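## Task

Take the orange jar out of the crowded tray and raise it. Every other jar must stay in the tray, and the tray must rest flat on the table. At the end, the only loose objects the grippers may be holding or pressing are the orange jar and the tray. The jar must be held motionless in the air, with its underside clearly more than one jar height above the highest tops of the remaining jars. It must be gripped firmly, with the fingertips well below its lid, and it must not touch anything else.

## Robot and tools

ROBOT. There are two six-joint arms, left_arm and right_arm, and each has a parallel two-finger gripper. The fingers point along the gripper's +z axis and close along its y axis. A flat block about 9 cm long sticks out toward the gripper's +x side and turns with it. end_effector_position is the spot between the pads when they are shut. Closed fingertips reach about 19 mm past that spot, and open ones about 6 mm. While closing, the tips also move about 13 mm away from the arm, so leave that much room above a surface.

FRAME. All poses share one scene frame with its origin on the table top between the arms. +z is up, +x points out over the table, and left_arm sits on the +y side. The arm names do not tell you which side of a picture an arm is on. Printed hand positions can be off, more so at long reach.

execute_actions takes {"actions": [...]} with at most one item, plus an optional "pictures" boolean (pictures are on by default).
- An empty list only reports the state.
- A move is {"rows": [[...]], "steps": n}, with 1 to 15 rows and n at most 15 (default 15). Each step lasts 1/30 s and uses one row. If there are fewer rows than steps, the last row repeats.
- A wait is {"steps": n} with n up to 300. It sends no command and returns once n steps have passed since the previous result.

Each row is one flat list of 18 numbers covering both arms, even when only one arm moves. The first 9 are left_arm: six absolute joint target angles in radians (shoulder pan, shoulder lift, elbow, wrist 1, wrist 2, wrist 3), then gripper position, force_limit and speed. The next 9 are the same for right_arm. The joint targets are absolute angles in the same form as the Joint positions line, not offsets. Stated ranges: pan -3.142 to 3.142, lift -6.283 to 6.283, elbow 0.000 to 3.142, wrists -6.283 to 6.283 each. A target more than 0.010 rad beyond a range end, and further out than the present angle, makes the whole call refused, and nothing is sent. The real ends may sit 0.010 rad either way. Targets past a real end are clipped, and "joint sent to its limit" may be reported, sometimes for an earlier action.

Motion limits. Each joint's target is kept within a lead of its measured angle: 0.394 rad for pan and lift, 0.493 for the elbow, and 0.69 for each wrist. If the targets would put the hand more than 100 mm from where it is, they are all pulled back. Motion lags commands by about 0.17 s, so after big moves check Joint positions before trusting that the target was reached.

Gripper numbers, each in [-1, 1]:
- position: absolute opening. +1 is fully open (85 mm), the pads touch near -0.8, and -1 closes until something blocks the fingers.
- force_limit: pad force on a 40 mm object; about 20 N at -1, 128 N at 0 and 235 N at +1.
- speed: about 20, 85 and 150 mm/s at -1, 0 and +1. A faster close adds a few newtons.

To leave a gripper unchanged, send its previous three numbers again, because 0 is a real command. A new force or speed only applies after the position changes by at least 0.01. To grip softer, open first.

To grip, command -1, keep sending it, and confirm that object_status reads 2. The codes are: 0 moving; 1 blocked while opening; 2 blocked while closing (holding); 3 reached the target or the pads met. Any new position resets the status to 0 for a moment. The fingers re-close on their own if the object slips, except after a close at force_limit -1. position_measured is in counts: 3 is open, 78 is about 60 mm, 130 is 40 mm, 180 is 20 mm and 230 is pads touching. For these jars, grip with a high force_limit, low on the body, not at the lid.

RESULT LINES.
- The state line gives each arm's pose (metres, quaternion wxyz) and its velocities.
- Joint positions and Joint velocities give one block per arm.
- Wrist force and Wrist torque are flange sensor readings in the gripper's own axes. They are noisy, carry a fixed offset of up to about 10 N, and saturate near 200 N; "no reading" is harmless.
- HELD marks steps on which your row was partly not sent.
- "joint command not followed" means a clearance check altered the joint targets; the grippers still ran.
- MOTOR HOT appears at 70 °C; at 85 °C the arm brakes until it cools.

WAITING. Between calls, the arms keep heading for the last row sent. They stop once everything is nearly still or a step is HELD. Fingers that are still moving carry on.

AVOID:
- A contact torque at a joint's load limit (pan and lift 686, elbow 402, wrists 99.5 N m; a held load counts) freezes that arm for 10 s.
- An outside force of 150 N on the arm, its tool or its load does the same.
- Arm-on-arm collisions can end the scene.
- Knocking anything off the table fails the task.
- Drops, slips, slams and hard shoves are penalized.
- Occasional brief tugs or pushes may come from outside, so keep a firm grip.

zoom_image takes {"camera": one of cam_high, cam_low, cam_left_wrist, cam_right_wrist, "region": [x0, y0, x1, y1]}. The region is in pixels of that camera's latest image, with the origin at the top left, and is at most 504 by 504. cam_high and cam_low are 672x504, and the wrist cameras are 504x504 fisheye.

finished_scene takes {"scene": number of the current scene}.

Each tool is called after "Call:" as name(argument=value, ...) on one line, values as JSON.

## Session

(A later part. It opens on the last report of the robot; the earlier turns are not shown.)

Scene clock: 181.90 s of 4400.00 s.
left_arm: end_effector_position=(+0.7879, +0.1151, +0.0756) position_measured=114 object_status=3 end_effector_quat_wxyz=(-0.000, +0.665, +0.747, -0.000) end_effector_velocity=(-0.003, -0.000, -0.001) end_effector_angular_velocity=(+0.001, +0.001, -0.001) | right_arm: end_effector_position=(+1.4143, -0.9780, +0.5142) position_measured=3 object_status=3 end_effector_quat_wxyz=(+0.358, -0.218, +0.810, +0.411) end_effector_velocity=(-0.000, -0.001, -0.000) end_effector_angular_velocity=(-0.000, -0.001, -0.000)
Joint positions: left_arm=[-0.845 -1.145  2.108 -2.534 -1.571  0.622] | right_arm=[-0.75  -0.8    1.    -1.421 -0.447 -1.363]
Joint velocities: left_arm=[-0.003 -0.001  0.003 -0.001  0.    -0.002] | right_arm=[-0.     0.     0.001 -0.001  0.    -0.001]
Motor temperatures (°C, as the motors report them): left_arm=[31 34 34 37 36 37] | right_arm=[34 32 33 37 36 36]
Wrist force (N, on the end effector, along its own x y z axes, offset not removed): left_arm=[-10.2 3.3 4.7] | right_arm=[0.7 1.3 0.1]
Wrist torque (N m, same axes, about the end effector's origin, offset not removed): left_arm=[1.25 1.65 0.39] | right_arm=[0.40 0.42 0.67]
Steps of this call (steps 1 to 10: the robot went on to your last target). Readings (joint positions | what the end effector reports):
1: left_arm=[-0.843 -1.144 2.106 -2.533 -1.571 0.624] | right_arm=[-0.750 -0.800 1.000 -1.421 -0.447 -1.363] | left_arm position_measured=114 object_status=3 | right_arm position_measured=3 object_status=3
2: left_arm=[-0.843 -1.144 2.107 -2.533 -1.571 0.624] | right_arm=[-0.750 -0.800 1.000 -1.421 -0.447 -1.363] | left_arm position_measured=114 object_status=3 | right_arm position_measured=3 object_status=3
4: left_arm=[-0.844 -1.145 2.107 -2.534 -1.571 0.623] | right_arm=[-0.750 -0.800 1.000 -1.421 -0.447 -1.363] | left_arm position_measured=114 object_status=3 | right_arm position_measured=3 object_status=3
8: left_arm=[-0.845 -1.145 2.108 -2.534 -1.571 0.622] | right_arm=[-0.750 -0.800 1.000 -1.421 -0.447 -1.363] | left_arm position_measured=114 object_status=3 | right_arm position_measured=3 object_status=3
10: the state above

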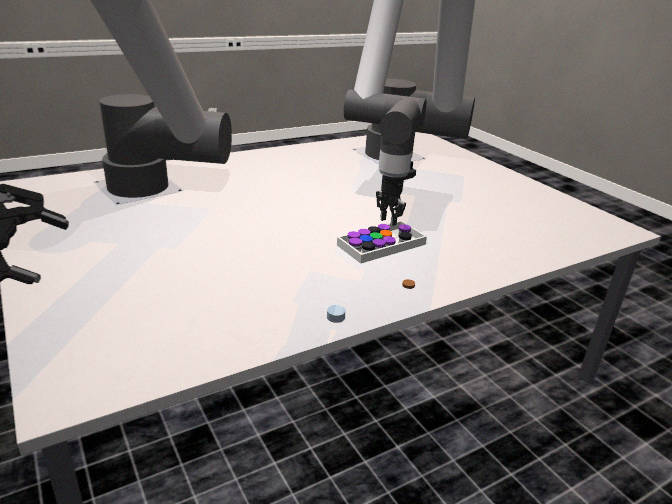

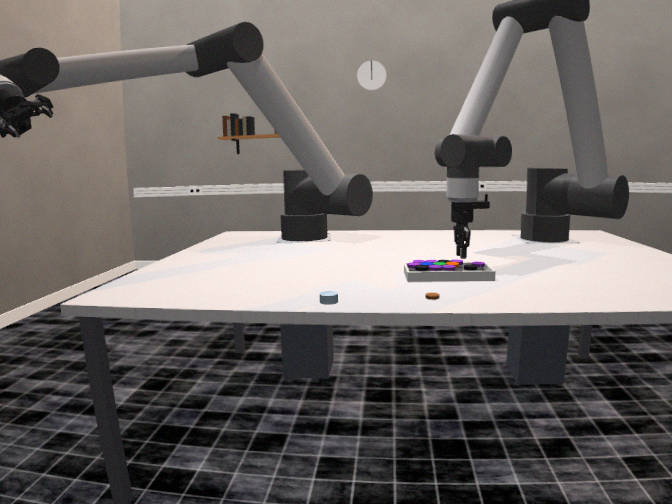

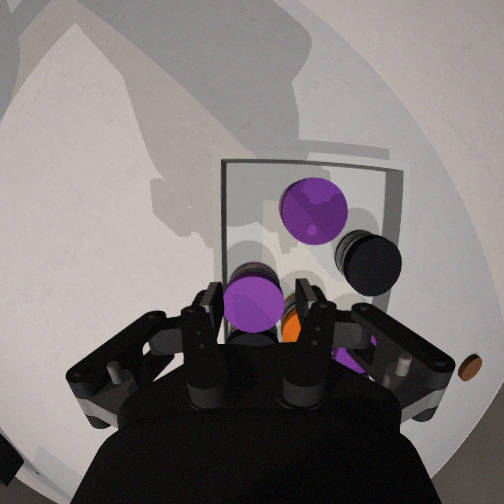

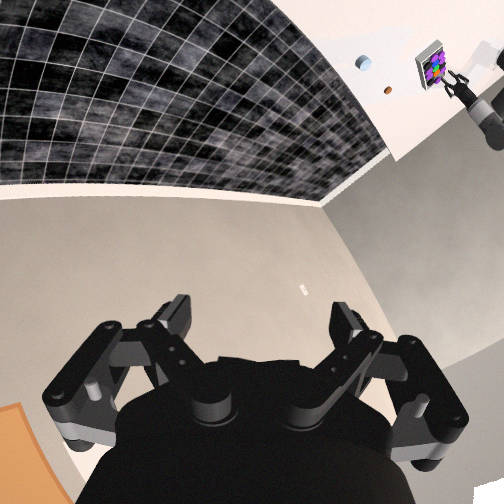

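Call:
execute_actions(actions=[{"rows":[[-0.8476,-1.1469,2.1117,-2.5355,-1.571,0.6192,0.12,-0.8,0,-0.75,-0.8,1.0,-1.421,-0.447,-1.363,1,0,0],[-0.8476,-1.1469,2.1117,-2.5355,-1.571,0.6192,0.12,-0.8,0,-0.75,-0.8,1.0,-1.421,-0.447,-1.363,1,0,0],[-0.8476,-1.1469,2.1117,-2.5355,-1.571,0.6192,0.12,-0.8,0,-0.75,-0.8,1.0,-1.421,-0.447,-1.363,1,0,0],[-0.8476,-1.1255,2.1179,-2.5631,-1.571,0.6192,0.12,-0.8,0,-0.75,-0.8,1.0,-1.421,-0.447,-1.363,1,0,0]],"steps":13}], pictures=false)

Call:
execute_actions(actions=[{"rows":[[-0.8513,-1.1224,2.1120,-2.5603,-1.571,0.6155,0.12,-0.8,0,-0.75,-0.8,1.0,-1.421,-0.447,-1.363,1,0,0]],"steps":6}], pictures=false)

Call:
execute_actions(actions=[{"rows":[[-0.8513,-1.1224,2.1120,-2.5603,-1.571,0.6155,-1,-0.9,-1,-0.75,-0.8,1.0,-1.421,-0.447,-1.363,1,0,0]]}], pictures=false)

Call:
execute_actions(actions=[{"rows":[[-0.8513,-1.1279,2.1104,-2.5532,-1.571,0.6155,-1,-0.9,-1,-0.75,-0.8,1.0,-1.421,-0.447,-1.363,1,0,0]],"steps":9}], pictures=false)

Call:
execute_actions(actions=[{"rows":[[-0.8336,-1.1422,2.1378,-2.5663,-1.571,0.6332,-1,-0.9,-1,-0.75,-0.8,1.0,-1.421,-0.447,-1.363,1,0,0]],"steps":12}], pictures=false)

Call:
execute_actions(actions=[{"rows":[[-0.8336,-1.1378,2.1390,-2.5719,-1.571,0.6332,-1,-0.9,-1,-0.75,-0.8,1.0,-1.421,-0.447,-1.363,1,0,0]],"steps":9}], pictures=false)

Call:
execute_actions(actions=[{"rows":[[-0.8336,-1.1378,2.1390,-2.5719,-1.571,0.6332,0.12,-0.9,0,-0.75,-0.8,1.0,-1.421,-0.447,-1.363,1,0,0]],"steps":8}], pictures=false)

Call:
execute_actions(actions=[{"rows":[[-0.8336,-1.1600,2.1327,-2.5434,-1.571,0.6332,0.12,-0.9,0,-0.75,-0.8,1.0,-1.421,-0.447,-1.363,1,0,0]],"steps":8}], pictures=false)

Call:
execute_actions(actions=[{"rows":[[-0.8261,-1.1091,2.0412,-2.5028,-1.571,0.6407,0.12,-0.9,0,-0.75,-0.8,1.0,-1.421,-0.447,-1.363,1,0,0]]}], pictures=false)

Call:
execute_actions(actions=[{"steps":8}])

Scene clock: 206.97 s of 4400.00 s.
left_arm: end_effector_position=(+0.7849, +0.1147, +0.0590) position_measured=114 object_status=3 end_effector_quat_wxyz=(-0.000, +0.665, +0.747, -0.000) end_effector_velocity=(-0.002, +0.000, -0.019) end_effector_angular_velocity=(+0.000, +0.000, -0.001) | right_arm: end_effector_position=(+1.4143, -0.9780, +0.5142) position_measured=3 object_status=3 end_effector_quat_wxyz=(+0.358, -0.218, +0.810, +0.411) end_effector_velocity=(+0.001, -0.000, +0.002) end_effector_angular_velocity=(+0.002, -0.005, -0.001)
Joint positions: left_arm=[-0.847 -1.128  2.117 -2.559 -1.571  0.619] | right_arm=[-0.75  -0.8    1.    -1.421 -0.447 -1.363]
Joint velocities: left_arm=[-0.001  0.02   0.009 -0.028 -0.    -0.001] | right_arm=[-0.     0.    -0.001 -0.002  0.004 -0.001]
Motor temperatures (°C, as the motors report them): left_arm=[31 34 34 37 36 37] | right_arm=[34 32 33 37 36 36]
Wrist force (N, on the end effector, along its own x y z axes, offset not removed): left_arm=[-9.7 4.1 6.5] | right_arm=[2.4 1.7 1.3]
Wrist torque (N m, same axes, about the end effector's origin, offset not removed): left_arm=[1.49 1.49 0.29] | right_arm=[0.39 -0.01 0.58]
Steps of this call (steps 1 to 15: the robot went on to your last target; steps 16 to 90: nothing new was sent; then 21.63 s passed at rest; steps 91 to 103: all 13 steps of this action). Readings (joint positions | what the end effector reports):
91: left_arm=[-0.845 -1.145 2.108 -2.534 -1.571 0.622] | right_arm=[-0.750 -0.800 1.000 -1.421 -0.447 -1.363] | left_arm position_measured=114 object_status=3 | right_arm position_measured=3 object_status=3
92: left_arm=[-0.845 -1.145 2.109 -2.534 -1.571 0.622] | right_arm=[-0.750 -0.800 1.000 -1.421 -0.447 -1.363] | left_arm position_measured=114 object_status=3 | right_arm position_measured=3 object_status=3
94: left_arm=[-0.846 -1.146 2.110 -2.535 -1.571 0.621] | right_arm=[-0.750 -0.800 1.000 -1.421 -0.447 -1.363] | left_arm position_measured=114 object_status=3 | right_arm position_measured=3 object_status=3
98: left_arm=[-0.847 -1.135 2.114 -2.550 -1.571 0.620] | right_arm=[-0.750 -0.800 1.000 -1.421 -0.447 -1.363] | left_arm position_measured=114 object_status=3 | right_arm position_measured=3 object_status=3
103: the state above

Scene clock: 207.17 s of 4400.00 s.
left_arm: end_effector_position=(+0.7851, +0.1111, +0.0569) position_measured=114 object_status=3 end_effector_quat_wxyz=(-0.000, +0.665, +0.747, -0.000) end_effector_velocity=(+0.003, -0.018, -0.003) end_effector_angular_velocity=(-0.002, -0.001, +0.001) | right_arm: end_effector_position=(+1.4143, -0.9780, +0.5142) position_measured=3 object_status=3 end_effector_quat_wxyz=(+0.358, -0.218, +0.810, +0.411) end_effector_velocity=(+0.000, -0.000, +0.001) end_effector_angular_velocity=(-0.000, -0.001, -0.000)
Joint positions: left_arm=[-0.85  -1.124  2.114 -2.561 -1.571  0.617] | right_arm=[-0.75  -0.8    1.    -1.421 -0.447 -1.363]
Joint velocities: left_arm=[-0.01   0.013 -0.017  0.001  0.    -0.011] | right_arm=[-0.    -0.    -0.001 -0.     0.     0.001]
Motor temperatures (°C, as the motors report them): left_arm=[31 34 34 37 36 37] | right_arm=[34 32 33 37 36 36]
Wrist force (N, on the end effector, along its own x y z axes, offset not removed): left_arm=[-10.0 1.7 2.7] | right_arm=[-1.2 5.3 3.9]
Wrist torque (N m, same axes, about the end effector's origin, offset not removed): left_arm=[1.27 1.78 0.24] | right_arm=[1.09 0.73 0.63]
Steps of this call (steps 1 to 6: all 6 steps of this action). Readings (joint positions | what the end effector reports):
1: left_arm=[-0.847 -1.128 2.117 -2.560 -1.571 0.619] | right_arm=[-0.750 -0.800 1.000 -1.421 -0.447 -1.363] | left_arm position_measured=114 object_status=3 | right_arm position_measured=3 object_status=3
2: left_arm=[-0.848 -1.127 2.117 -2.561 -1.571 0.619] | right_arm=[-0.750 -0.800 1.000 -1.421 -0.447 -1.363] | left_arm position_measured=114 object_status=3 | right_arm position_measured=3 object_status=3
4: left_arm=[-0.849 -1.125 2.116 -2.561 -1.571 0.618] | right_arm=[-0.750 -0.800 1.000 -1.421 -0.447 -1.363] | left_arm position_measured=114 object_status=3 | right_arm position_measured=3 object_status=3
6: the state above

Scene clock: 207.67 s of 4400.00 s.
left_arm: end_effector_position=(+0.7855, +0.1089, +0.0566) position_measured=126 object_status=0 end_effector_quat_wxyz=(-0.000, +0.665, +0.747, -0.000) end_effector_velocity=(+0.002, -0.001, +0.001) end_effector_angular_velocity=(-0.001, -0.001, +0.001) | right_arm: end_effector_position=(+1.4143, -0.9780, +0.5142) position_measured=3 object_status=3 end_effector_quat_wxyz=(+0.358, -0.218, +0.810, +0.411) end_effector_velocity=(-0.000, +0.000, +0.000) end_effector_angular_velocity=(+0.000, +0.000, +0.000)
Joint positions: left_arm=[-0.851 -1.122  2.112 -2.56  -1.571  0.616] | right_arm=[-0.75  -0.8    1.    -1.421 -0.447 -1.363]
Joint velocities: left_arm=[ 0.001  0.    -0.002  0.    -0.     0.   ] | right_arm=[ 0. -0. -0.  0.  0. -0.]
Motor temperatures (°C, as the motors report them): left_arm=[31 34 34 37 36 37] | right_arm=[34 32 33 37 36 36]
Wrist force (N, on the end effector, along its own x y z axes, offset not removed): left_arm=[-2.9 4.3 -17.8] | right_arm=[1.6 4.7 4.4]
Wrist torque (N m, same axes, about the end effector's origin, offset not removed): left_arm=[2.15 2.17 0.46] | right_arm=[1.02 0.15 0.55]
Steps of this call (steps 1 to 15: all 15 steps of this action). Readings (joint positions | what the end effector reports):
1: left_arm=[-0.850 -1.124 2.114 -2.561 -1.571 0.617] | right_arm=[-0.750 -0.800 1.000 -1.421 -0.447 -1.363] | left_arm position_measured=114 object_status=0 | right_arm position_measured=3 object_status=3
2: left_arm=[-0.851 -1.123 2.113 -2.561 -1.571 0.616] | right_arm=[-0.750 -0.800 1.000 -1.421 -0.447 -1.363] | left_arm position_measured=114 object_status=0 | right_arm position_measured=3 object_status=3
4: left_arm=[-0.851 -1.123 2.113 -2.561 -1.571 0.616] | right_arm=[-0.750 -0.800 1.000 -1.421 -0.447 -1.363] | left_arm position_measured=115 object_status=0 | right_arm position_measured=3 object_status=3
8: left_arm=[-0.851 -1.123 2.112 -2.560 -1.571 0.616] | right_arm=[-0.750 -0.800 1.000 -1.421 -0.447 -1.363] | left_arm position_measured=122 object_status=0 | right_arm position_measured=3 object_status=3
15: the state above

Scene clock: 207.97 s of 4400.00 s.
left_arm: end_effector_position=(+0.7855, +0.1088, +0.0605) position_measured=127 object_status=2 end_effector_quat_wxyz=(-0.000, +0.665, +0.747, -0.000) end_effector_velocity=(-0.000, -0.000, +0.007) end_effector_angular_velocity=(-0.001, -0.001, -0.001) | right_arm: end_effector_position=(+1.4143, -0.9780, +0.5142) position_measured=3 object_status=3 end_effector_quat_wxyz=(+0.358, -0.218, +0.810, +0.411) end_effector_velocity=(+0.001, -0.000, +0.001) end_effector_angular_velocity=(+0.000, -0.001, -0.001)
Joint positions: left_arm=[-0.851 -1.127  2.111 -2.554 -1.571  0.616] | right_arm=[-0.75  -0.8    1.    -1.421 -0.447 -1.363]
Joint velocities: left_arm=[-0.    -0.008 -0.002  0.009  0.     0.   ] | right_arm=[-0.     0.    -0.001 -0.     0.001  0.001]
Motor temperatures (°C, as the motors report them): left_arm=[31 34 34 37 36 37] | right_arm=[34 32 33 37 36 36]
Wrist force (N, on the end effector, along its own x y z axes, offset not removed): left_arm=[-11.5 3.9 4.9] | right_arm=[3.0 1.0 2.6]
Wrist torque (N m, same axes, about the end effector's origin, offset not removed): left_arm=[1.49 1.95 0.12] | right_arm=[0.30 -0.13 0.65]
Steps of this call (steps 1 to 9: all 9 steps of this action). Readings (joint positions | what the end effector reports):
1: left_arm=[-0.851 -1.122 2.112 -2.560 -1.571 0.616] | right_arm=[-0.750 -0.800 1.000 -1.421 -0.447 -1.363] | left_arm position_measured=126 object_status=0 | right_arm position_measured=3 object_status=3
2: left_arm=[-0.851 -1.123 2.112 -2.560 -1.571 0.616] | right_arm=[-0.750 -0.800 1.000 -1.421 -0.447 -1.363] | left_arm position_measured=126 object_status=2 | right_arm position_measured=3 object_status=3
4: left_arm=[-0.851 -1.124 2.111 -2.557 -1.571 0.616] | right_arm=[-0.750 -0.800 1.000 -1.421 -0.447 -1.363] | left_arm position_measured=127 object_status=2 | right_arm position_measured=3 object_status=3
8: left_arm=[-0.851 -1.127 2.111 -2.555 -1.571 0.616] | right_arm=[-0.750 -0.800 1.000 -1.421 -0.447 -1.363] | left_arm position_measured=127 object_status=2 | right_arm position_measured=3 object_status=3
9: the state above

Scene clock: 208.37 s of 4400.00 s.
left_arm: end_effector_position=(+0.7825, +0.1343, +0.0614) position_measured=127 object_status=2 end_effector_quat_wxyz=(-0.000, +0.665, +0.747, -0.000) end_effector_velocity=(-0.002, +0.018, +0.000) end_effector_angular_velocity=(-0.000, +0.000, +0.001) | right_arm: end_effector_position=(+1.4143, -0.9780, +0.5142) position_measured=3 object_status=3 end_effector_quat_wxyz=(+0.358, -0.218, +0.810, +0.411) end_effector_velocity=(-0.000, +0.000, -0.001) end_effector_angular_velocity=(+0.000, +0.002, +0.000)
Joint positions: left_arm=[-0.835 -1.141  2.136 -2.565 -1.571  0.632] | right_arm=[-0.75  -0.8    1.    -1.421 -0.447 -1.363]
Joint velocities: left_arm=[ 0.012 -0.009  0.017 -0.008 -0.     0.01 ] | right_arm=[-0.    -0.     0.     0.001 -0.001 -0.   ]
Motor temperatures (°C, as the motors report them): left_arm=[31 34 34 37 36 37] | right_arm=[34 32 33 37 36 36]
Wrist force (N, on the end effector, along its own x y z axes, offset not removed): left_arm=[-8.5 6.7 3.8] | right_arm=[1.5 4.8 0.6]
Wrist torque (N m, same axes, about the end effector's origin, offset not removed): left_arm=[2.00 1.35 0.36] | right_arm=[0.97 0.18 0.58]
Steps of this call (steps 1 to 12: all 12 steps of this action). Readings (joint positions | what the end effector reports):
1: left_arm=[-0.851 -1.127 2.111 -2.554 -1.571 0.616] | right_arm=[-0.750 -0.800 1.000 -1.421 -0.447 -1.363] | left_arm position_measured=127 object_status=2 | right_arm position_measured=3 object_status=3
2: left_arm=[-0.850 -1.128 2.112 -2.555 -1.571 0.616] | right_arm=[-0.750 -0.800 1.000 -1.421 -0.447 -1.363] | left_arm position_measured=127 object_status=2 | right_arm position_measured=3 object_status=3
4: left_arm=[-0.845 -1.133 2.121 -2.559 -1.571 0.622] | right_arm=[-0.750 -0.800 1.000 -1.421 -0.447 -1.363] | left_arm position_measured=127 object_status=2 | right_arm position_measured=3 object_status=3
8: left_arm=[-0.838 -1.139 2.132 -2.564 -1.571 0.629] | right_arm=[-0.750 -0.800 1.000 -1.421 -0.447 -1.363] | left_arm position_measured=127 object_status=2 | right_arm position_measured=3 object_status=3
12: the state above

Scene clock: 208.67 s of 4400.00 s.
left_arm: end_effector_position=(+0.7822, +0.1363, +0.0583) position_measured=127 object_status=2 end_effector_quat_wxyz=(-0.000, +0.665, +0.747, -0.000) end_effector_velocity=(+0.001, +0.002, -0.005) end_effector_angular_velocity=(+0.000, +0.000, +0.000) | right_arm: end_effector_position=(+1.4143, -0.9780, +0.5142) position_measured=3 object_status=3 end_effector_quat_wxyz=(+0.358, -0.218, +0.810, +0.411) end_effector_velocity=(+0.000, +0.000, -0.000) end_effector_angular_velocity=(+0.001, +0.001, -0.000)
Joint positions: left_arm=[-0.834 -1.138  2.139 -2.571 -1.571  0.633] | right_arm=[-0.75  -0.8    1.    -1.421 -0.447 -1.363]
Joint velocities: left_arm=[ 0.002  0.006  0.002 -0.008  0.     0.001] | right_arm=[0.    0.    0.001 0.    0.001 0.   ]
Motor temperatures (°C, as the motors report them): left_arm=[31 34 34 37 36 37] | right_arm=[34 32 33 37 36 36]
Wrist force (N, on the end effector, along its own x y z axes, offset not removed): left_arm=[-9.7 6.4 1.2] | right_arm=[-1.1 3.7 2.2]
Wrist torque (N m, same axes, about the end effector's origin, offset not removed): left_arm=[2.09 1.64 0.35] | right_arm=[0.67 0.67 0.57]
Steps of this call (steps 1 to 9: all 9 steps of this action). Readings (joint positions | what the end effector reports):
1: left_arm=[-0.835 -1.141 2.136 -2.566 -1.571 0.632] | right_arm=[-0.750 -0.800 1.000 -1.421 -0.447 -1.363] | left_arm position_measured=127 object_status=2 | right_arm position_measured=3 object_status=3
2: left_arm=[-0.835 -1.141 2.137 -2.566 -1.571 0.632] | right_arm=[-0.750 -0.800 1.000 -1.421 -0.447 -1.363] | left_arm position_measured=127 object_status=2 | right_arm position_measured=3 object_status=3
4: left_arm=[-0.834 -1.140 2.137 -2.568 -1.571 0.633] | right_arm=[-0.750 -0.800 1.000 -1.421 -0.447 -1.363] | left_arm position_measured=127 object_status=2 | right_arm position_measured=3 object_status=3
8: left_arm=[-0.834 -1.139 2.138 -2.571 -1.571 0.633] | right_arm=[-0.750 -0.800 1.000 -1.421 -0.447 -1.363] | left_arm position_measured=127 object_status=2 | right_arm position_measured=3 object_status=3
9: the state above

Scene clock: 208.93 s of 4400.00 s.
left_arm: end_effector_position=(+0.7822, +0.1365, +0.0577) position_measured=114 object_status=0 end_effector_quat_wxyz=(-0.000, +0.665, +0.747, -0.000) end_effector_velocity=(-0.001, +0.001, -0.002) end_effector_angular_velocity=(+0.001, +0.001, -0.000) | right_arm: end_effector_position=(+1.4143, -0.9780, +0.5142) position_measured=3 object_status=3 end_effector_quat_wxyz=(+0.358, -0.218, +0.810, +0.411) end_effector_velocity=(-0.001, +0.000, -0.002) end_effector_angular_velocity=(+0.001, +0.003, +0.000)
Joint positions: left_arm=[-0.834 -1.138  2.139 -2.572 -1.571  0.633] | right_arm=[-0.75  -0.8    1.    -1.421 -0.447 -1.363]
Joint velocities: left_arm=[-0.     0.001  0.002 -0.001 -0.     0.   ] | right_arm=[-0.     0.     0.002  0.001 -0.001  0.   ]
Motor temperatures (°C, as the motors report them): left_arm=[31 34 34 37 36 37] | right_arm=[34 32 33 37 36 36]
Wrist force (N, on the end effector, along its own x y z axes, offset not removed): left_arm=[-14.2 8.8 1.7] | right_arm=[1.1 3.1 2.0]
Wrist torque (N m, same axes, about the end effector's origin, offset not removed): left_arm=[2.45 2.25 0.31] | right_arm=[0.67 0.31 0.60]
Steps of this call (steps 1 to 8: all 8 steps of this action). Readings (joint positions | what the end effector reports):
1: left_arm=[-0.834 -1.138 2.139 -2.571 -1.571 0.633] | right_arm=[-0.750 -0.800 1.000 -1.421 -0.447 -1.363] | left_arm position_measured=127 object_status=0 | right_arm position_measured=3 object_status=3
2: left_arm=[-0.834 -1.138 2.139 -2.571 -1.571 0.633] | right_arm=[-0.750 -0.800 1.000 -1.421 -0.447 -1.363] | left_arm position_measured=127 object_status=0 | right_arm position_measured=3 object_status=3
4: left_arm=[-0.834 -1.138 2.139 -2.572 -1.571 0.633] | right_arm=[-0.750 -0.800 1.000 -1.421 -0.447 -1.363] | left_arm position_measured=120 object_status=0 | right_arm position_measured=3 object_status=3
8: the state above

Scene clock: 209.20 s of 4400.00 s.
left_arm: end_effector_position=(+0.7821, +0.1367, +0.0726) position_measured=114 object_status=3 end_effector_quat_wxyz=(-0.000, +0.665, +0.747, -0.000) end_effector_velocity=(-0.001, +0.002, +0.032) end_effector_angular_velocity=(+0.002, +0.002, -0.000) | right_arm: end_effector_position=(+1.4143, -0.9780, +0.5142) position_measured=3 object_status=3 end_effector_quat_wxyz=(+0.358, -0.218, +0.810, +0.411) end_effector_velocity=(-0.000, +0.000, -0.001) end_effector_angular_velocity=(-0.001, -0.000, +0.001)
Joint positions: left_arm=[-0.834 -1.155  2.134 -2.55  -1.571  0.633] | right_arm=[-0.75  -0.8    1.    -1.421 -0.447 -1.363]
Joint velocities: left_arm=[ 0.    -0.037 -0.009  0.049 -0.     0.001] | right_arm=[ 0.     0.     0.001 -0.001 -0.001 -0.001]
Motor temperatures (°C, as the motors report them): left_arm=[31 34 34 37 36 37] | right_arm=[34 32 33 37 36 36]
Wrist force (N, on the end effector, along its own x y z axes, offset not removed): left_arm=[-9.2 0.8 2.3] | right_arm=[0.0 2.9 0.3]
Wrist torque (N m, same axes, about the end effector's origin, offset not removed): left_arm=[1.01 1.42 0.25] | right_arm=[0.69 0.48 0.51]
Steps of this call (steps 1 to 8: all 8 steps of this action). Readings (joint positions | what the end effector reports):
1: left_arm=[-0.834 -1.138 2.139 -2.572 -1.571 0.633] | right_arm=[-0.750 -0.800 1.000 -1.421 -0.447 -1.363] | left_arm position_measured=114 object_status=0 | right_arm position_measured=3 object_status=3
2: left_arm=[-0.834 -1.139 2.139 -2.570 -1.571 0.633] | right_arm=[-0.750 -0.800 1.000 -1.421 -0.447 -1.363] | left_arm position_measured=114 object_status=0 | right_arm position_measured=3 object_status=3
4: left_arm=[-0.834 -1.146 2.137 -2.561 -1.571 0.633] | right_arm=[-0.750 -0.800 1.000 -1.421 -0.447 -1.363] | left_arm position_measured=114 object_status=0 | right_arm position_measured=3 object_status=3
8: the state above

Scene clock: 209.70 s of 4400.00 s.
left_arm: end_effector_position=(+0.8282, +0.0976, +0.0754) position_measured=114 object_status=3 end_effector_quat_wxyz=(-0.000, +0.665, +0.747, -0.000) end_effector_velocity=(+0.013, -0.013, +0.000) end_effector_angular_velocity=(-0.001, -0.000, -0.001) | right_arm: end_effector_position=(+1.4143, -0.9780, +0.5142) position_measured=3 object_status=3 end_effector_quat_wxyz=(+0.358, -0.218, +0.810, +0.411) end_effector_velocity=(+0.000, -0.000, +0.000) end_effector_angular_velocity=(-0.003, -0.001, +0.001)
Joint positions: left_arm=[-0.826 -1.111  2.045 -2.504 -1.571  0.64 ] | right_arm=[-0.75  -0.8    1.    -1.421 -0.447 -1.363]
Joint velocities: left_arm=[ 0.001  0.014 -0.027  0.012 -0.     0.002] | right_arm=[-0.     0.    -0.    -0.001 -0.002 -0.001]
Motor temperatures (°C, as the motors report them): left_arm=[31 34 34 37 36 37] | right_arm=[34 32 33 37 36 36]
Wrist force (N, on the end effector, along its own x y z axes, offset not removed): left_arm=[-10.1 4.5 3.1] | right_arm=[1.9 1.2 0.5]
Wrist torque (N m, same axes, about the end effector's origin, offset not removed): left_arm=[1.74 1.56 0.26] | right_arm=[0.42 0.11 0.59]
Steps of this call (steps 1 to 15: all 15 steps of this action). Readings (joint positions | what the end effector reports):
1: left_arm=[-0.834 -1.156 2.134 -2.548 -1.571 0.633] | right_arm=[-0.750 -0.800 1.000 -1.421 -0.447 -1.363] | left_arm position_measured=114 object_status=3 | right_arm position_measured=3 object_status=3
2: left_arm=[-0.833 -1.155 2.131 -2.545 -1.571 0.634] | right_arm=[-0.750 -0.800 1.000 -1.421 -0.447 -1.363] | left_arm position_measured=114 object_status=3 | right_arm position_measured=3 object_status=3
4: left_arm=[-0.831 -1.140 2.104 -2.530 -1.571 0.636] | right_arm=[-0.750 -0.800 1.000 -1.421 -0.447 -1.363] | left_arm position_measured=114 object_status=3 | right_arm position_measured=3 object_status=3
8: left_arm=[-0.828 -1.120 2.063 -2.513 -1.571 0.639] | right_arm=[-0.750 -0.800 1.000 -1.421 -0.447 -1.363] | left_arm position_measured=114 object_status=3 | right_arm position_measured=3 object_status=3
15: the state above

Scene clock: 209.97 s of 4400.00 s.
left_arm: end_effector_position=(+0.8298, +0.0962, +0.0755) position_measured=114 object_status=3 end_effector_quat_wxyz=(-0.000, +0.665, +0.747, -0.000) end_effector_velocity=(+0.002, -0.001, +0.000) end_effector_angular_velocity=(-0.000, -0.001, +0.000) | right_arm: end_effector_position=(+1.4143, -0.9780, +0.5142) position_measured=3 object_status=3 end_effector_quat_wxyz=(+0.358, -0.218, +0.810, +0.411) end_effector_velocity=(+0.000, -0.000, +0.001) end_effector_angular_velocity=(-0.002, -0.001, +0.000)
Joint positions: left_arm=[-0.826 -1.109  2.042 -2.503 -1.571  0.641] | right_arm=[-0.75  -0.8    1.    -1.421 -0.447 -1.363]
Joint velocities: left_arm=[ 0.001  0.002 -0.004  0.001  0.     0.   ] | right_arm=[ 0.    -0.    -0.002 -0.    -0.001 -0.   ]
Motor temperatures (°C, as the motors report them): left_arm=[31 34 34 37 36 37] | right_arm=[34 32 33 37 36 36]
Wrist force (N, on the end effector, along its own x y z axes, offset not removed): left_arm=[-10.5 7.4 3.1] | right_arm=[0.7 2.3 1.4]
Wrist torque (N m, same axes, about the end effector's origin, offset not removed): left_arm=[2.11 1.67 0.25] | right_arm=[0.53 0.30 0.63]
Steps of this call (steps 1 to 8: the robot went on to your last target). Readings (joint positions | what the end effector reports):
1: left_arm=[-0.826 -1.110 2.044 -2.504 -1.571 0.641] | right_arm=[-0.750 -0.800 1.000 -1.421 -0.447 -1.363] | left_arm position_measured=114 object_status=3 | right_arm position_measured=3 object_status=3
2: left_arm=[-0.826 -1.110 2.043 -2.504 -1.571 0.641] | right_arm=[-0.750 -0.800 1.000 -1.421 -0.447 -1.363] | left_arm position_measured=114 object_status=3 | right_arm position_measured=3 object_status=3
4: left_arm=[-0.826 -1.110 2.042 -2.503 -1.571 0.641] | right_arm=[-0.750 -0.800 1.000 -1.421 -0.447 -1.363] | left_arm position_measured=114 object_status=3 | right_arm position_measured=3 object_status=3
8: the state above

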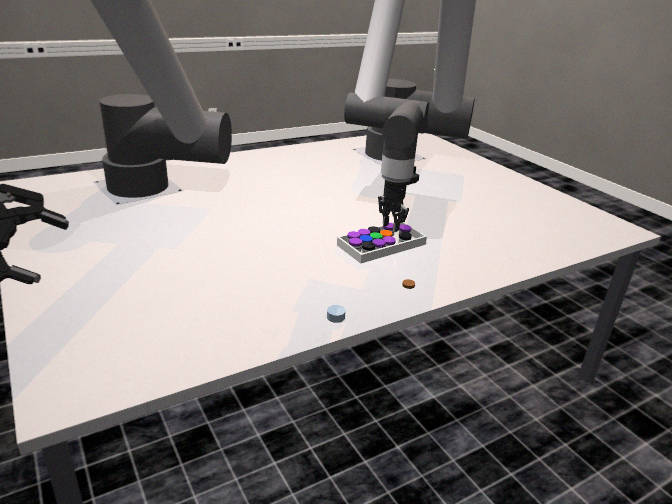

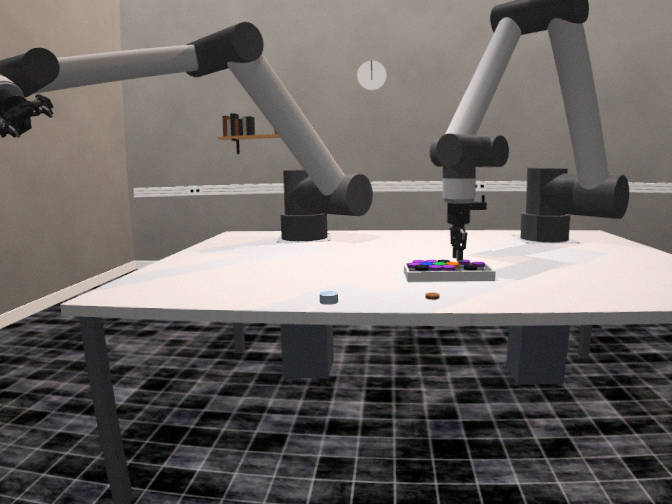

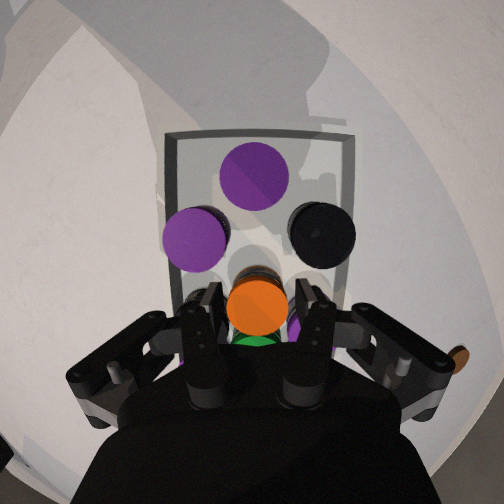

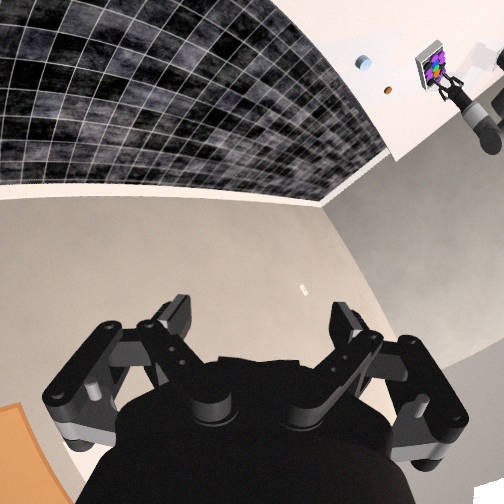

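Call:
execute_actions(actions=[{"rows":[[-0.8261,-1.0880,2.0476,-2.5303,-1.571,0.6407,0.12,-0.9,0,-0.75,-0.8,1.0,-1.421,-0.447,-1.363,1,0,0]],"steps":10}], pictures=false)

Call:
execute_actions(actions=[{"rows":[[-0.8304,-1.0844,2.0407,-2.5270,-1.571,0.6364,0.12,-0.9,0,-0.75,-0.8,1.0,-1.421,-0.447,-1.363,1,0,0]],"steps":5}], pictures=false)

Call:
execute_actions(actions=[{"rows":[[-0.8304,-1.0844,2.0407,-2.5270,-1.571,0.6364,-1,-0.9,-1,-0.75,-0.8,1.0,-1.421,-0.447,-1.363,1,0,0]]}], pictures=false)

Call:
execute_actions(actions=[{"rows":[[-0.8304,-1.0886,2.0395,-2.5216,-1.571,0.6364,-1,-0.9,-1,-0.75,-0.8,1.0,-1.421,-0.447,-1.363,1,0,0]],"steps":9}], pictures=false)

Call:
execute_actions(actions=[{"rows":[[-0.8237,-1.0942,2.0503,-2.5268,-1.571,0.6431,-1,-0.9,-1,-0.75,-0.8,1.0,-1.421,-0.447,-1.363,1,0,0]],"steps":9}], pictures=false)

Call:
execute_actions(actions=[{"rows":[[-0.8237,-1.0905,2.0514,-2.5316,-1.571,0.6431,-1,-0.9,-1,-0.75,-0.8,1.0,-1.421,-0.447,-1.363,1,0,0]],"steps":8}], pictures=false)

Call:
execute_actions(actions=[{"rows":[[-0.8237,-1.0905,2.0514,-2.5316,-1.571,0.6431,0.1,-0.9,0,-0.75,-0.8,1.0,-1.421,-0.447,-1.363,1,0,0]],"steps":7}], pictures=false)

Call:
execute_actions(actions=[{"rows":[[-0.8267,-1.0875,2.0466,-2.5298,-1.571,0.6401,0.1,-0.9,0,-0.75,-0.8,1.0,-1.421,-0.447,-1.363,1,0,0]],"steps":8}], pictures=false)

Call:
execute_actions(actions=[{"rows":[[-0.8267,-1.0752,2.0500,-2.5455,-1.571,0.6401,0.1,-0.9,0,-0.75,-0.8,1.0,-1.421,-0.447,-1.363,1,0,0]],"steps":12}])

Scene clock: 232.43 s of 4400.00 s.
left_arm: end_effector_position=(+0.8301, +0.0960, +0.0581) position_measured=114 object_status=3 end_effector_quat_wxyz=(-0.000, +0.665, +0.747, -0.000) end_effector_velocity=(-0.001, -0.000, -0.020) end_effector_angular_velocity=(-0.000, -0.000, -0.001) | right_arm: end_effector_position=(+1.4143, -0.9780, +0.5142) position_measured=3 object_status=3 end_effector_quat_wxyz=(+0.358, -0.218, +0.810, +0.411) end_effector_velocity=(+0.000, -0.000, +0.000) end_effector_angular_velocity=(+0.000, -0.001, -0.001)
Joint positions: left_arm=[-0.826 -1.091  2.047 -2.527 -1.571  0.641] | right_arm=[-0.75  -0.8    1.    -1.421 -0.447 -1.363]
Joint velocities: left_arm=[-0.001  0.021  0.007 -0.028  0.    -0.   ] | right_arm=[-0.    -0.    -0.    -0.001  0.001  0.001]
Motor temperatures (°C, as the motors report them): left_arm=[31 34 34 37 36 37] | right_arm=[34 32 33 37 36 36]
Wrist force (N, on the end effector, along its own x y z axes, offset not removed): left_arm=[-10.3 1.9 6.7] | right_arm=[2.8 2.5 0.1]
Wrist torque (N m, same axes, about the end effector's origin, offset not removed): left_arm=[1.17 1.78 0.36] | right_arm=[0.58 -0.01 0.59]
Steps of this call (steps 1 to 15: the robot went on to your last target; steps 16 to 90: nothing new was sent; then 19.13 s passed at rest; steps 91 to 100: all 10 steps of this action). Readings (joint positions | what the end effector reports):
91: left_arm=[-0.826 -1.109 2.041 -2.503 -1.571 0.641] | right_arm=[-0.750 -0.800 1.000 -1.421 -0.447 -1.363] | left_arm position_measured=114 object_status=3 | right_arm position_measured=3 object_status=3
92: left_arm=[-0.826 -1.108 2.041 -2.504 -1.571 0.641] | right_arm=[-0.750 -0.800 1.000 -1.421 -0.447 -1.363] | left_arm position_measured=114 object_status=3 | right_arm position_measured=3 object_status=3
94: left_arm=[-0.826 -1.101 2.043 -2.513 -1.571 0.641] | right_arm=[-0.750 -0.800 1.000 -1.421 -0.447 -1.363] | left_arm position_measured=114 object_status=3 | right_arm position_measured=3 object_status=3
98: left_arm=[-0.826 -1.092 2.046 -2.524 -1.571 0.641] | right_arm=[-0.750 -0.800 1.000 -1.421 -0.447 -1.363] | left_arm position_measured=114 object_status=3 | right_arm position_measured=3 object_status=3
100: the state above

Scene clock: 232.60 s of 4400.00 s.
left_arm: end_effector_position=(+0.8304, +0.0927, +0.0560) position_measured=114 object_status=3 end_effector_quat_wxyz=(-0.000, +0.665, +0.747, -0.000) end_effector_velocity=(+0.002, -0.025, -0.006) end_effector_angular_velocity=(+0.000, +0.000, +0.001) | right_arm: end_effector_position=(+1.4143, -0.9780, +0.5142) position_measured=3 object_status=3 end_effector_quat_wxyz=(+0.358, -0.218, +0.810, +0.411) end_effector_velocity=(+0.000, +0.000, +0.000) end_effector_angular_velocity=(+0.001, +0.001, -0.000)
Joint positions: left_arm=[-0.828 -1.087  2.044 -2.528 -1.571  0.639] | right_arm=[-0.75  -0.8    1.    -1.421 -0.447 -1.363]
Joint velocities: left_arm=[-0.016  0.018 -0.022  0.004  0.    -0.016] | right_arm=[ 0.    -0.    -0.     0.001  0.001  0.001]
Motor temperatures (°C, as the motors report them): left_arm=[31 34 34 37 36 37] | right_arm=[34 32 33 37 36 36]
Wrist force (N, on the end effector, along its own x y z axes, offset not removed): left_arm=[-11.1 4.8 3.3] | right_arm=[2.1 2.9 1.3]
Wrist torque (N m, same axes, about the end effector's origin, offset not removed): left_arm=[1.68 1.96 0.23] | right_arm=[0.59 0.01 0.66]
Steps of this call (steps 1 to 5: all 5 steps of this action). Readings (joint positions | what the end effector reports):
1: left_arm=[-0.826 -1.090 2.047 -2.528 -1.571 0.641] | right_arm=[-0.750 -0.800 1.000 -1.421 -0.447 -1.363] | left_arm position_measured=114 object_status=3 | right_arm position_measured=3 object_status=3
2: left_arm=[-0.826 -1.089 2.047 -2.528 -1.571 0.641] | right_arm=[-0.750 -0.800 1.000 -1.421 -0.447 -1.363] | left_arm position_measured=114 object_status=3 | right_arm position_measured=3 object_status=3
4: left_arm=[-0.828 -1.087 2.045 -2.528 -1.571 0.639] | right_arm=[-0.750 -0.800 1.000 -1.421 -0.447 -1.363] | left_arm position_measured=114 object_status=3 | right_arm position_measured=3 object_status=3
5: the state above

Scene clock: 233.10 s of 4400.00 s.
left_arm: end_effector_position=(+0.8308, +0.0893, +0.0555) position_measured=127 object_status=0 end_effector_quat_wxyz=(-0.000, +0.665, +0.747, -0.000) end_effector_velocity=(-0.001, +0.001, -0.001) end_effector_angular_velocity=(+0.002, +0.001, +0.000) | right_arm: end_effector_position=(+1.4143, -0.9780, +0.5142) position_measured=3 object_status=3 end_effector_quat_wxyz=(+0.358, -0.218, +0.810, +0.411) end_effector_velocity=(+0.000, +0.000, +0.000) end_effector_angular_velocity=(-0.000, -0.000, +0.000)
Joint positions: left_arm=[-0.83  -1.084  2.041 -2.527 -1.571  0.636] | right_arm=[-0.75  -0.8    1.    -1.421 -0.447 -1.363]
Joint velocities: left_arm=[ 0.     0.001  0.001  0.     0.    -0.   ] | right_arm=[ 0.    -0.     0.    -0.001 -0.     0.   ]
Motor temperatures (°C, as the motors report them): left_arm=[31 34 34 37 36 37] | right_arm=[34 32 33 37 36 36]
Wrist force (N, on the end effector, along its own x y z axes, offset not removed): left_arm=[-1.3 5.1 -16.7] | right_arm=[-0.1 1.4 -1.4]
Wrist torque (N m, same axes, about the end effector's origin, offset not removed): left_arm=[1.64 1.38 0.26] | right_arm=[0.42 0.55 0.57]
Steps of this call (steps 1 to 15: all 15 steps of this action). Readings (joint positions | what the end effector reports):
1: left_arm=[-0.829 -1.086 2.043 -2.528 -1.571 0.638] | right_arm=[-0.750 -0.800 1.000 -1.421 -0.447 -1.363] | left_arm position_measured=114 object_status=0 | right_arm position_measured=3 object_status=3
2: left_arm=[-0.829 -1.086 2.043 -2.528 -1.571 0.638] | right_arm=[-0.750 -0.800 1.000 -1.421 -0.447 -1.363] | left_arm position_measured=114 object_status=0 | right_arm position_measured=3 object_status=3
4: left_arm=[-0.829 -1.085 2.042 -2.527 -1.571 0.637] | right_arm=[-0.750 -0.800 1.000 -1.421 -0.447 -1.363] | left_arm position_measured=115 object_status=0 | right_arm position_measured=3 object_status=3
8: left_arm=[-0.830 -1.085 2.041 -2.527 -1.571 0.637] | right_arm=[-0.750 -0.800 1.000 -1.421 -0.447 -1.363] | left_arm position_measured=122 object_status=0 | right_arm position_measured=3 object_status=3
15: the state above

Scene clock: 233.40 s of 4400.00 s.
left_arm: end_effector_position=(+0.8307, +0.0892, +0.0586) position_measured=127 object_status=2 end_effector_quat_wxyz=(-0.000, +0.665, +0.747, -0.000) end_effector_velocity=(-0.002, +0.000, +0.005) end_effector_angular_velocity=(+0.001, +0.001, -0.000) | right_arm: end_effector_position=(+1.4143, -0.9780, +0.5142) position_measured=3 object_status=3 end_effector_quat_wxyz=(+0.358, -0.218, +0.810, +0.411) end_effector_velocity=(-0.001, +0.000, -0.001) end_effector_angular_velocity=(+0.003, +0.003, -0.001)
Joint positions: left_arm=[-0.83  -1.088  2.04  -2.522 -1.571  0.636] | right_arm=[-0.75  -0.8    1.    -1.421 -0.447 -1.363]
Joint velocities: left_arm=[-0.001 -0.006  0.     0.007 -0.    -0.001] | right_arm=[-0.     0.     0.002  0.002  0.001  0.   ]
Motor temperatures (°C, as the motors report them): left_arm=[31 34 34 37 36 37] | right_arm=[34 32 33 37 36 36]
Wrist force (N, on the end effector, along its own x y z axes, offset not removed): left_arm=[-7.6 -1.1 5.2] | right_arm=[0.2 2.4 2.0]
Wrist torque (N m, same axes, about the end effector's origin, offset not removed): left_arm=[0.43 1.30 0.34] | right_arm=[0.59 0.42 0.55]
Steps of this call (steps 1 to 9: all 9 steps of this action). Readings (joint positions | what the end effector reports):
1: left_arm=[-0.830 -1.084 2.041 -2.527 -1.571 0.636] | right_arm=[-0.750 -0.800 1.000 -1.421 -0.447 -1.363] | left_arm position_measured=127 object_status=0 | right_arm position_measured=3 object_status=3
2: left_arm=[-0.830 -1.085 2.041 -2.527 -1.571 0.636] | right_arm=[-0.750 -0.800 1.000 -1.421 -0.447 -1.363] | left_arm position_measured=127 object_status=2 | right_arm position_measured=3 object_status=3
4: left_arm=[-0.830 -1.086 2.040 -2.525 -1.571 0.636] | right_arm=[-0.750 -0.800 1.000 -1.421 -0.447 -1.363] | left_arm position_measured=127 object_status=2 | right_arm position_measured=3 object_status=3
8: left_arm=[-0.830 -1.088 2.040 -2.523 -1.571 0.636] | right_arm=[-0.750 -0.800 1.000 -1.421 -0.447 -1.363] | left_arm position_measured=127 object_status=2 | right_arm position_measured=3 object_status=3
9: the state above

Scene clock: 233.70 s of 4400.00 s.
left_arm: end_effector_position=(+0.8297, +0.0979, +0.0595) position_measured=127 object_status=2 end_effector_quat_wxyz=(-0.000, +0.665, +0.747, -0.000) end_effector_velocity=(-0.002, +0.015, +0.000) end_effector_angular_velocity=(+0.000, +0.001, -0.000) | right_arm: end_effector_position=(+1.4143, -0.9780, +0.5142) position_measured=3 object_status=3 end_effector_quat_wxyz=(+0.358, -0.218, +0.810, +0.411) end_effector_velocity=(-0.000, +0.000, -0.001) end_effector_angular_velocity=(+0.000, +0.001, +0.000)
Joint positions: left_arm=[-0.825 -1.093  2.048 -2.526 -1.571  0.642] | right_arm=[-0.75  -0.8    1.    -1.421 -0.447 -1.363]
Joint velocities: left_arm=[ 0.009 -0.008  0.015 -0.007 -0.     0.009] | right_arm=[ 0.    -0.     0.     0.001 -0.    -0.   ]
Motor temperatures (°C, as the motors report them): left_arm=[31 34 34 37 36 37] | right_arm=[34 32 33 37 36 36]
Wrist force (N, on the end effector, along its own x y z axes, offset not removed): left_arm=[-4.7 4.7 5.0] | right_arm=[-0.8 2.8 0.4]
Wrist torque (N m, same axes, about the end effector's origin, offset not removed): left_arm=[1.47 0.64 0.25] | right_arm=[0.66 0.59 0.55]
Steps of this call (steps 1 to 9: all 9 steps of this action). Readings (joint positions | what the end effector reports):
1: left_arm=[-0.830 -1.088 2.040 -2.522 -1.571 0.636] | right_arm=[-0.750 -0.800 1.000 -1.421 -0.447 -1.363] | left_arm position_measured=127 object_status=2 | right_arm position_measured=3 object_status=3
2: left_arm=[-0.830 -1.088 2.040 -2.522 -1.571 0.637] | right_arm=[-0.750 -0.800 1.000 -1.421 -0.447 -1.363] | left_arm position_measured=127 object_status=2 | right_arm position_measured=3 object_status=3
4: left_arm=[-0.828 -1.091 2.044 -2.524 -1.571 0.639] | right_arm=[-0.750 -0.800 1.000 -1.421 -0.447 -1.363] | left_arm position_measured=127 object_status=2 | right_arm position_measured=3 object_status=3
8: left_arm=[-0.825 -1.093 2.048 -2.526 -1.571 0.642] | right_arm=[-0.750 -0.800 1.000 -1.421 -0.447 -1.363] | left_arm position_measured=127 object_status=2 | right_arm position_measured=3 object_status=3
9: the state above

Scene clock: 233.97 s of 4400.00 s.
left_arm: end_effector_position=(+0.8295, +0.0996, +0.0568) position_measured=127 object_status=2 end_effector_quat_wxyz=(+0.000, +0.665, +0.747, -0.000) end_effector_velocity=(-0.001, +0.003, -0.006) end_effector_angular_velocity=(+0.000, +0.000, +0.001) | right_arm: end_effector_position=(+1.4143, -0.9780, +0.5142) position_measured=3 object_status=3 end_effector_quat_wxyz=(+0.358, -0.218, +0.810, +0.411) end_effector_velocity=(-0.000, +0.000, -0.000) end_effector_angular_velocity=(-0.002, -0.001, +0.001)
Joint positions: left_arm=[-0.824 -1.091  2.051 -2.53  -1.571  0.643] | right_arm=[-0.75  -0.8    1.    -1.421 -0.447 -1.363]
Joint velocities: left_arm=[ 0.001  0.005  0.004 -0.009 -0.     0.001] | right_arm=[ 0.     0.    -0.     0.    -0.001 -0.002]
Motor temperatures (°C, as the motors report them): left_arm=[31 34 34 37 36 37] | right_arm=[34 32 33 37 36 36]
Wrist force (N, on the end effector, along its own x y z axes, offset not removed): left_arm=[-4.8 0.9 1.8] | right_arm=[-0.5 3.0 1.3]
Wrist torque (N m, same axes, about the end effector's origin, offset not removed): left_arm=[0.84 0.53 0.34] | right_arm=[0.69 0.54 0.59]
Steps of this call (steps 1 to 8: all 8 steps of this action). Readings (joint positions | what the end effector reports):
1: left_arm=[-0.825 -1.093 2.049 -2.526 -1.571 0.642] | right_arm=[-0.750 -0.800 1.000 -1.421 -0.447 -1.363] | left_arm position_measured=127 object_status=2 | right_arm position_measured=3 object_status=3
2: left_arm=[-0.825 -1.093 2.049 -2.527 -1.571 0.642] | right_arm=[-0.750 -0.800 1.000 -1.421 -0.447 -1.363] | left_arm position_measured=127 object_status=2 | right_arm position_measured=3 object_status=3
4: left_arm=[-0.824 -1.093 2.050 -2.528 -1.571 0.643] | right_arm=[-0.750 -0.800 1.000 -1.421 -0.447 -1.363] | left_arm position_measured=127 object_status=2 | right_arm position_measured=3 object_status=3
8: the state above

Scene clock: 234.20 s of 4400.00 s.
left_arm: end_effector_position=(+0.8295, +0.0999, +0.0561) position_measured=117 object_status=0 end_effector_quat_wxyz=(-0.000, +0.665, +0.747, -0.000) end_effector_velocity=(-0.001, -0.001, -0.001) end_effector_angular_velocity=(-0.000, +0.000, -0.001) | right_arm: end_effector_position=(+1.4143, -0.9780, +0.5142) position_measured=3 object_status=3 end_effector_quat_wxyz=(+0.358, -0.218, +0.810, +0.411) end_effector_velocity=(+0.000, -0.000, +0.000) end_effector_angular_velocity=(-0.001, -0.001, +0.001)
Joint positions: left_arm=[-0.824 -1.091  2.051 -2.531 -1.571  0.643] | right_arm=[-0.75  -0.8    1.    -1.421 -0.447 -1.363]
Joint velocities: left_arm=[-0.001  0.001  0.    -0.001 -0.    -0.   ] | right_arm=[-0.    -0.    -0.    -0.    -0.    -0.001]
Motor temperatures (°C, as the motors report them): left_arm=[31 34 34 37 36 37] | right_arm=[34 32 33 37 36 36]
Wrist force (N, on the end effector, along its own x y z axes, offset not removed): left_arm=[-10.2 3.4 6.3] | right_arm=[-0.6 6.5 1.1]
Wrist torque (N m, same axes, about the end effector's origin, offset not removed): left_arm=[1.40 1.67 0.24] | right_arm=[1.36 0.60 0.58]
Steps of this call (steps 1 to 7: all 7 steps of this action). Readings (joint positions | what the end effector reports):
1: left_arm=[-0.824 -1.091 2.051 -2.531 -1.571 0.643] | right_arm=[-0.750 -0.800 1.000 -1.421 -0.447 -1.363] | left_arm position_measured=127 object_status=0 | right_arm position_measured=3 object_status=3
2: left_arm=[-0.824 -1.091 2.051 -2.531 -1.571 0.643] | right_arm=[-0.750 -0.800 1.000 -1.421 -0.447 -1.363] | left_arm position_measured=127 object_status=0 | right_arm position_measured=3 object_status=3
4: left_arm=[-0.824 -1.091 2.051 -2.531 -1.571 0.643] | right_arm=[-0.750 -0.800 1.000 -1.421 -0.447 -1.363] | left_arm position_measured=122 object_status=0 | right_arm position_measured=3 object_status=3
7: the state above

Scene clock: 234.47 s of 4400.00 s.
left_arm: end_effector_position=(+0.8300, +0.0964, +0.0555) position_measured=117 object_status=3 end_effector_quat_wxyz=(-0.000, +0.665, +0.747, -0.000) end_effector_velocity=(+0.001, -0.009, -0.001) end_effector_angular_velocity=(-0.000, +0.000, +0.000) | right_arm: end_effector_position=(+1.4143, -0.9780, +0.5142) position_measured=3 object_status=3 end_effector_quat_wxyz=(+0.358, -0.218, +0.810, +0.411) end_effector_velocity=(-0.000, +0.000, -0.000) end_effector_angular_velocity=(+0.001, +0.003, -0.000)
Joint positions: left_arm=[-0.826 -1.088  2.048 -2.53  -1.571  0.641] | right_arm=[-0.75  -0.8    1.    -1.421 -0.447 -1.363]
Joint velocities: left_arm=[-0.005  0.005 -0.009  0.004 -0.    -0.005] | right_arm=[ 0.    -0.    -0.     0.002 -0.001  0.001]
Motor temperatures (°C, as the motors report them): left_arm=[31 34 34 37 36 37] | right_arm=[34 32 33 37 36 36]
Wrist force (N, on the end effector, along its own x y z axes, offset not removed): left_arm=[-11.2 3.8 4.4] | right_arm=[5.2 4.4 1.3]
Wrist torque (N m, same axes, about the end effector's origin, offset not removed): left_arm=[1.48 1.88 0.16] | right_arm=[0.88 -0.51 0.54]
Steps of this call (steps 1 to 8: all 8 steps of this action). Readings (joint positions | what the end effector reports):
1: left_arm=[-0.824 -1.091 2.051 -2.531 -1.571 0.643] | right_arm=[-0.750 -0.800 1.000 -1.421 -0.447 -1.363] | left_arm position_measured=117 object_status=0 | right_arm position_measured=3 object_status=3
2: left_arm=[-0.824 -1.090 2.051 -2.531 -1.571 0.643] | right_arm=[-0.750 -0.800 1.000 -1.421 -0.447 -1.363] | left_arm position_measured=117 object_status=0 | right_arm position_measured=3 object_status=3
4: left_arm=[-0.825 -1.089 2.050 -2.531 -1.571 0.642] | right_arm=[-0.750 -0.800 1.000 -1.421 -0.447 -1.363] | left_arm position_measured=117 object_status=0 | right_arm position_measured=3 object_status=3
8: the state above

Scene clock: 234.87 s of 4400.00 s.
left_arm: end_effector_position=(+0.8301, +0.0952, +0.0449) position_measured=117 object_status=3 end_effector_quat_wxyz=(-0.000, +0.665, +0.747, -0.000) end_effector_velocity=(+0.000, -0.002, -0.005) end_effector_angular_velocity=(-0.002, -0.001, -0.002) | right_arm: end_effector_position=(+1.4143, -0.9780, +0.5142) position_measured=3 object_status=3 end_effector_quat_wxyz=(+0.358, -0.218, +0.810, +0.411) end_effector_velocity=(-0.000, -0.000, -0.000) end_effector_angular_velocity=(-0.000, +0.001, +0.000)
Joint positions: left_arm=[-0.827 -1.076  2.05  -2.544 -1.571  0.64 ] | right_arm=[-0.75  -0.8    1.    -1.421 -0.447 -1.363]
Joint velocities: left_arm=[-0.002  0.007  0.    -0.009 -0.     0.   ] | right_arm=[-0.    -0.    -0.     0.    -0.001  0.   ]
Motor temperatures (°C, as the motors report them): left_arm=[31 34 34 37 36 37] | right_arm=[34 32 33 37 36 36]
Wrist force (N, on the end effector, along its own x y z axes, offset not removed): left_arm=[-10.1 -1.0 2.1] | right_arm=[-0.4 0.0 1.8]
Wrist torque (N m, same axes, about the end effector's origin, offset not removed): left_arm=[0.53 1.55 0.33] | right_arm=[-0.04 0.60 0.58]
Steps of this call (steps 1 to 12: all 12 steps of this action). Readings (joint positions | what the end effector reports):
1: left_arm=[-0.826 -1.088 2.048 -2.530 -1.571 0.641] | right_arm=[-0.750 -0.800 1.000 -1.421 -0.447 -1.363] | left_arm position_measured=117 object_status=3 | right_arm position_measured=3 object_status=3
2: left_arm=[-0.826 -1.087 2.048 -2.531 -1.571 0.641] | right_arm=[-0.750 -0.800 1.000 -1.421 -0.447 -1.363] | left_arm position_measured=117 object_status=3 | right_arm position_measured=3 object_status=3
4: left_arm=[-0.826 -1.083 2.048 -2.536 -1.571 0.640] | right_arm=[-0.750 -0.800 1.000 -1.421 -0.447 -1.363] | left_arm position_measured=117 object_status=3 | right_arm position_measured=3 object_status=3
8: left_arm=[-0.827 -1.078 2.049 -2.542 -1.571 0.640] | right_arm=[-0.750 -0.800 1.000 -1.421 -0.447 -1.363] | left_arm position_measured=117 object_status=3 | right_arm position_measured=3 object_status=3
12: the state above

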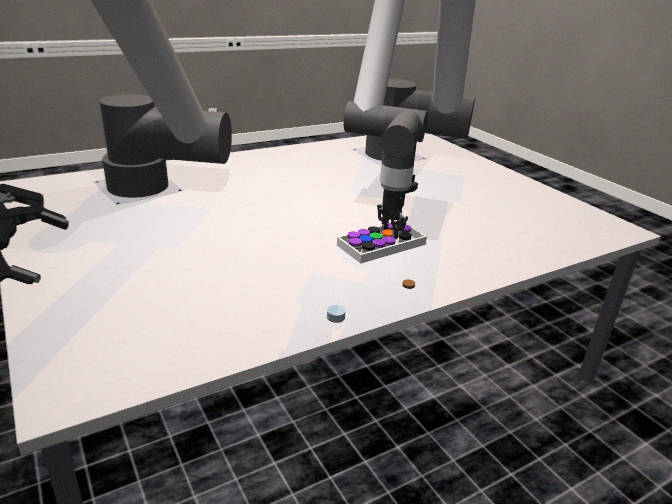

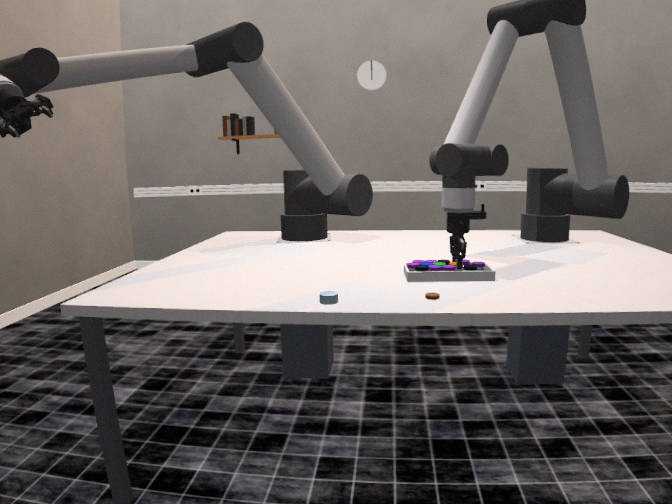

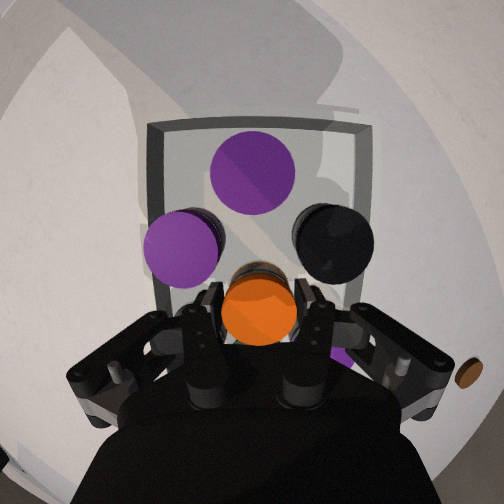

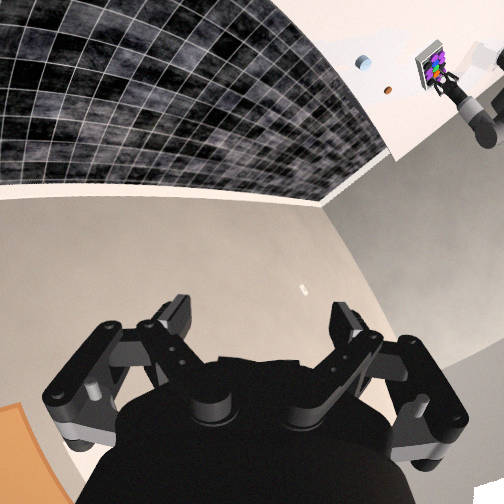

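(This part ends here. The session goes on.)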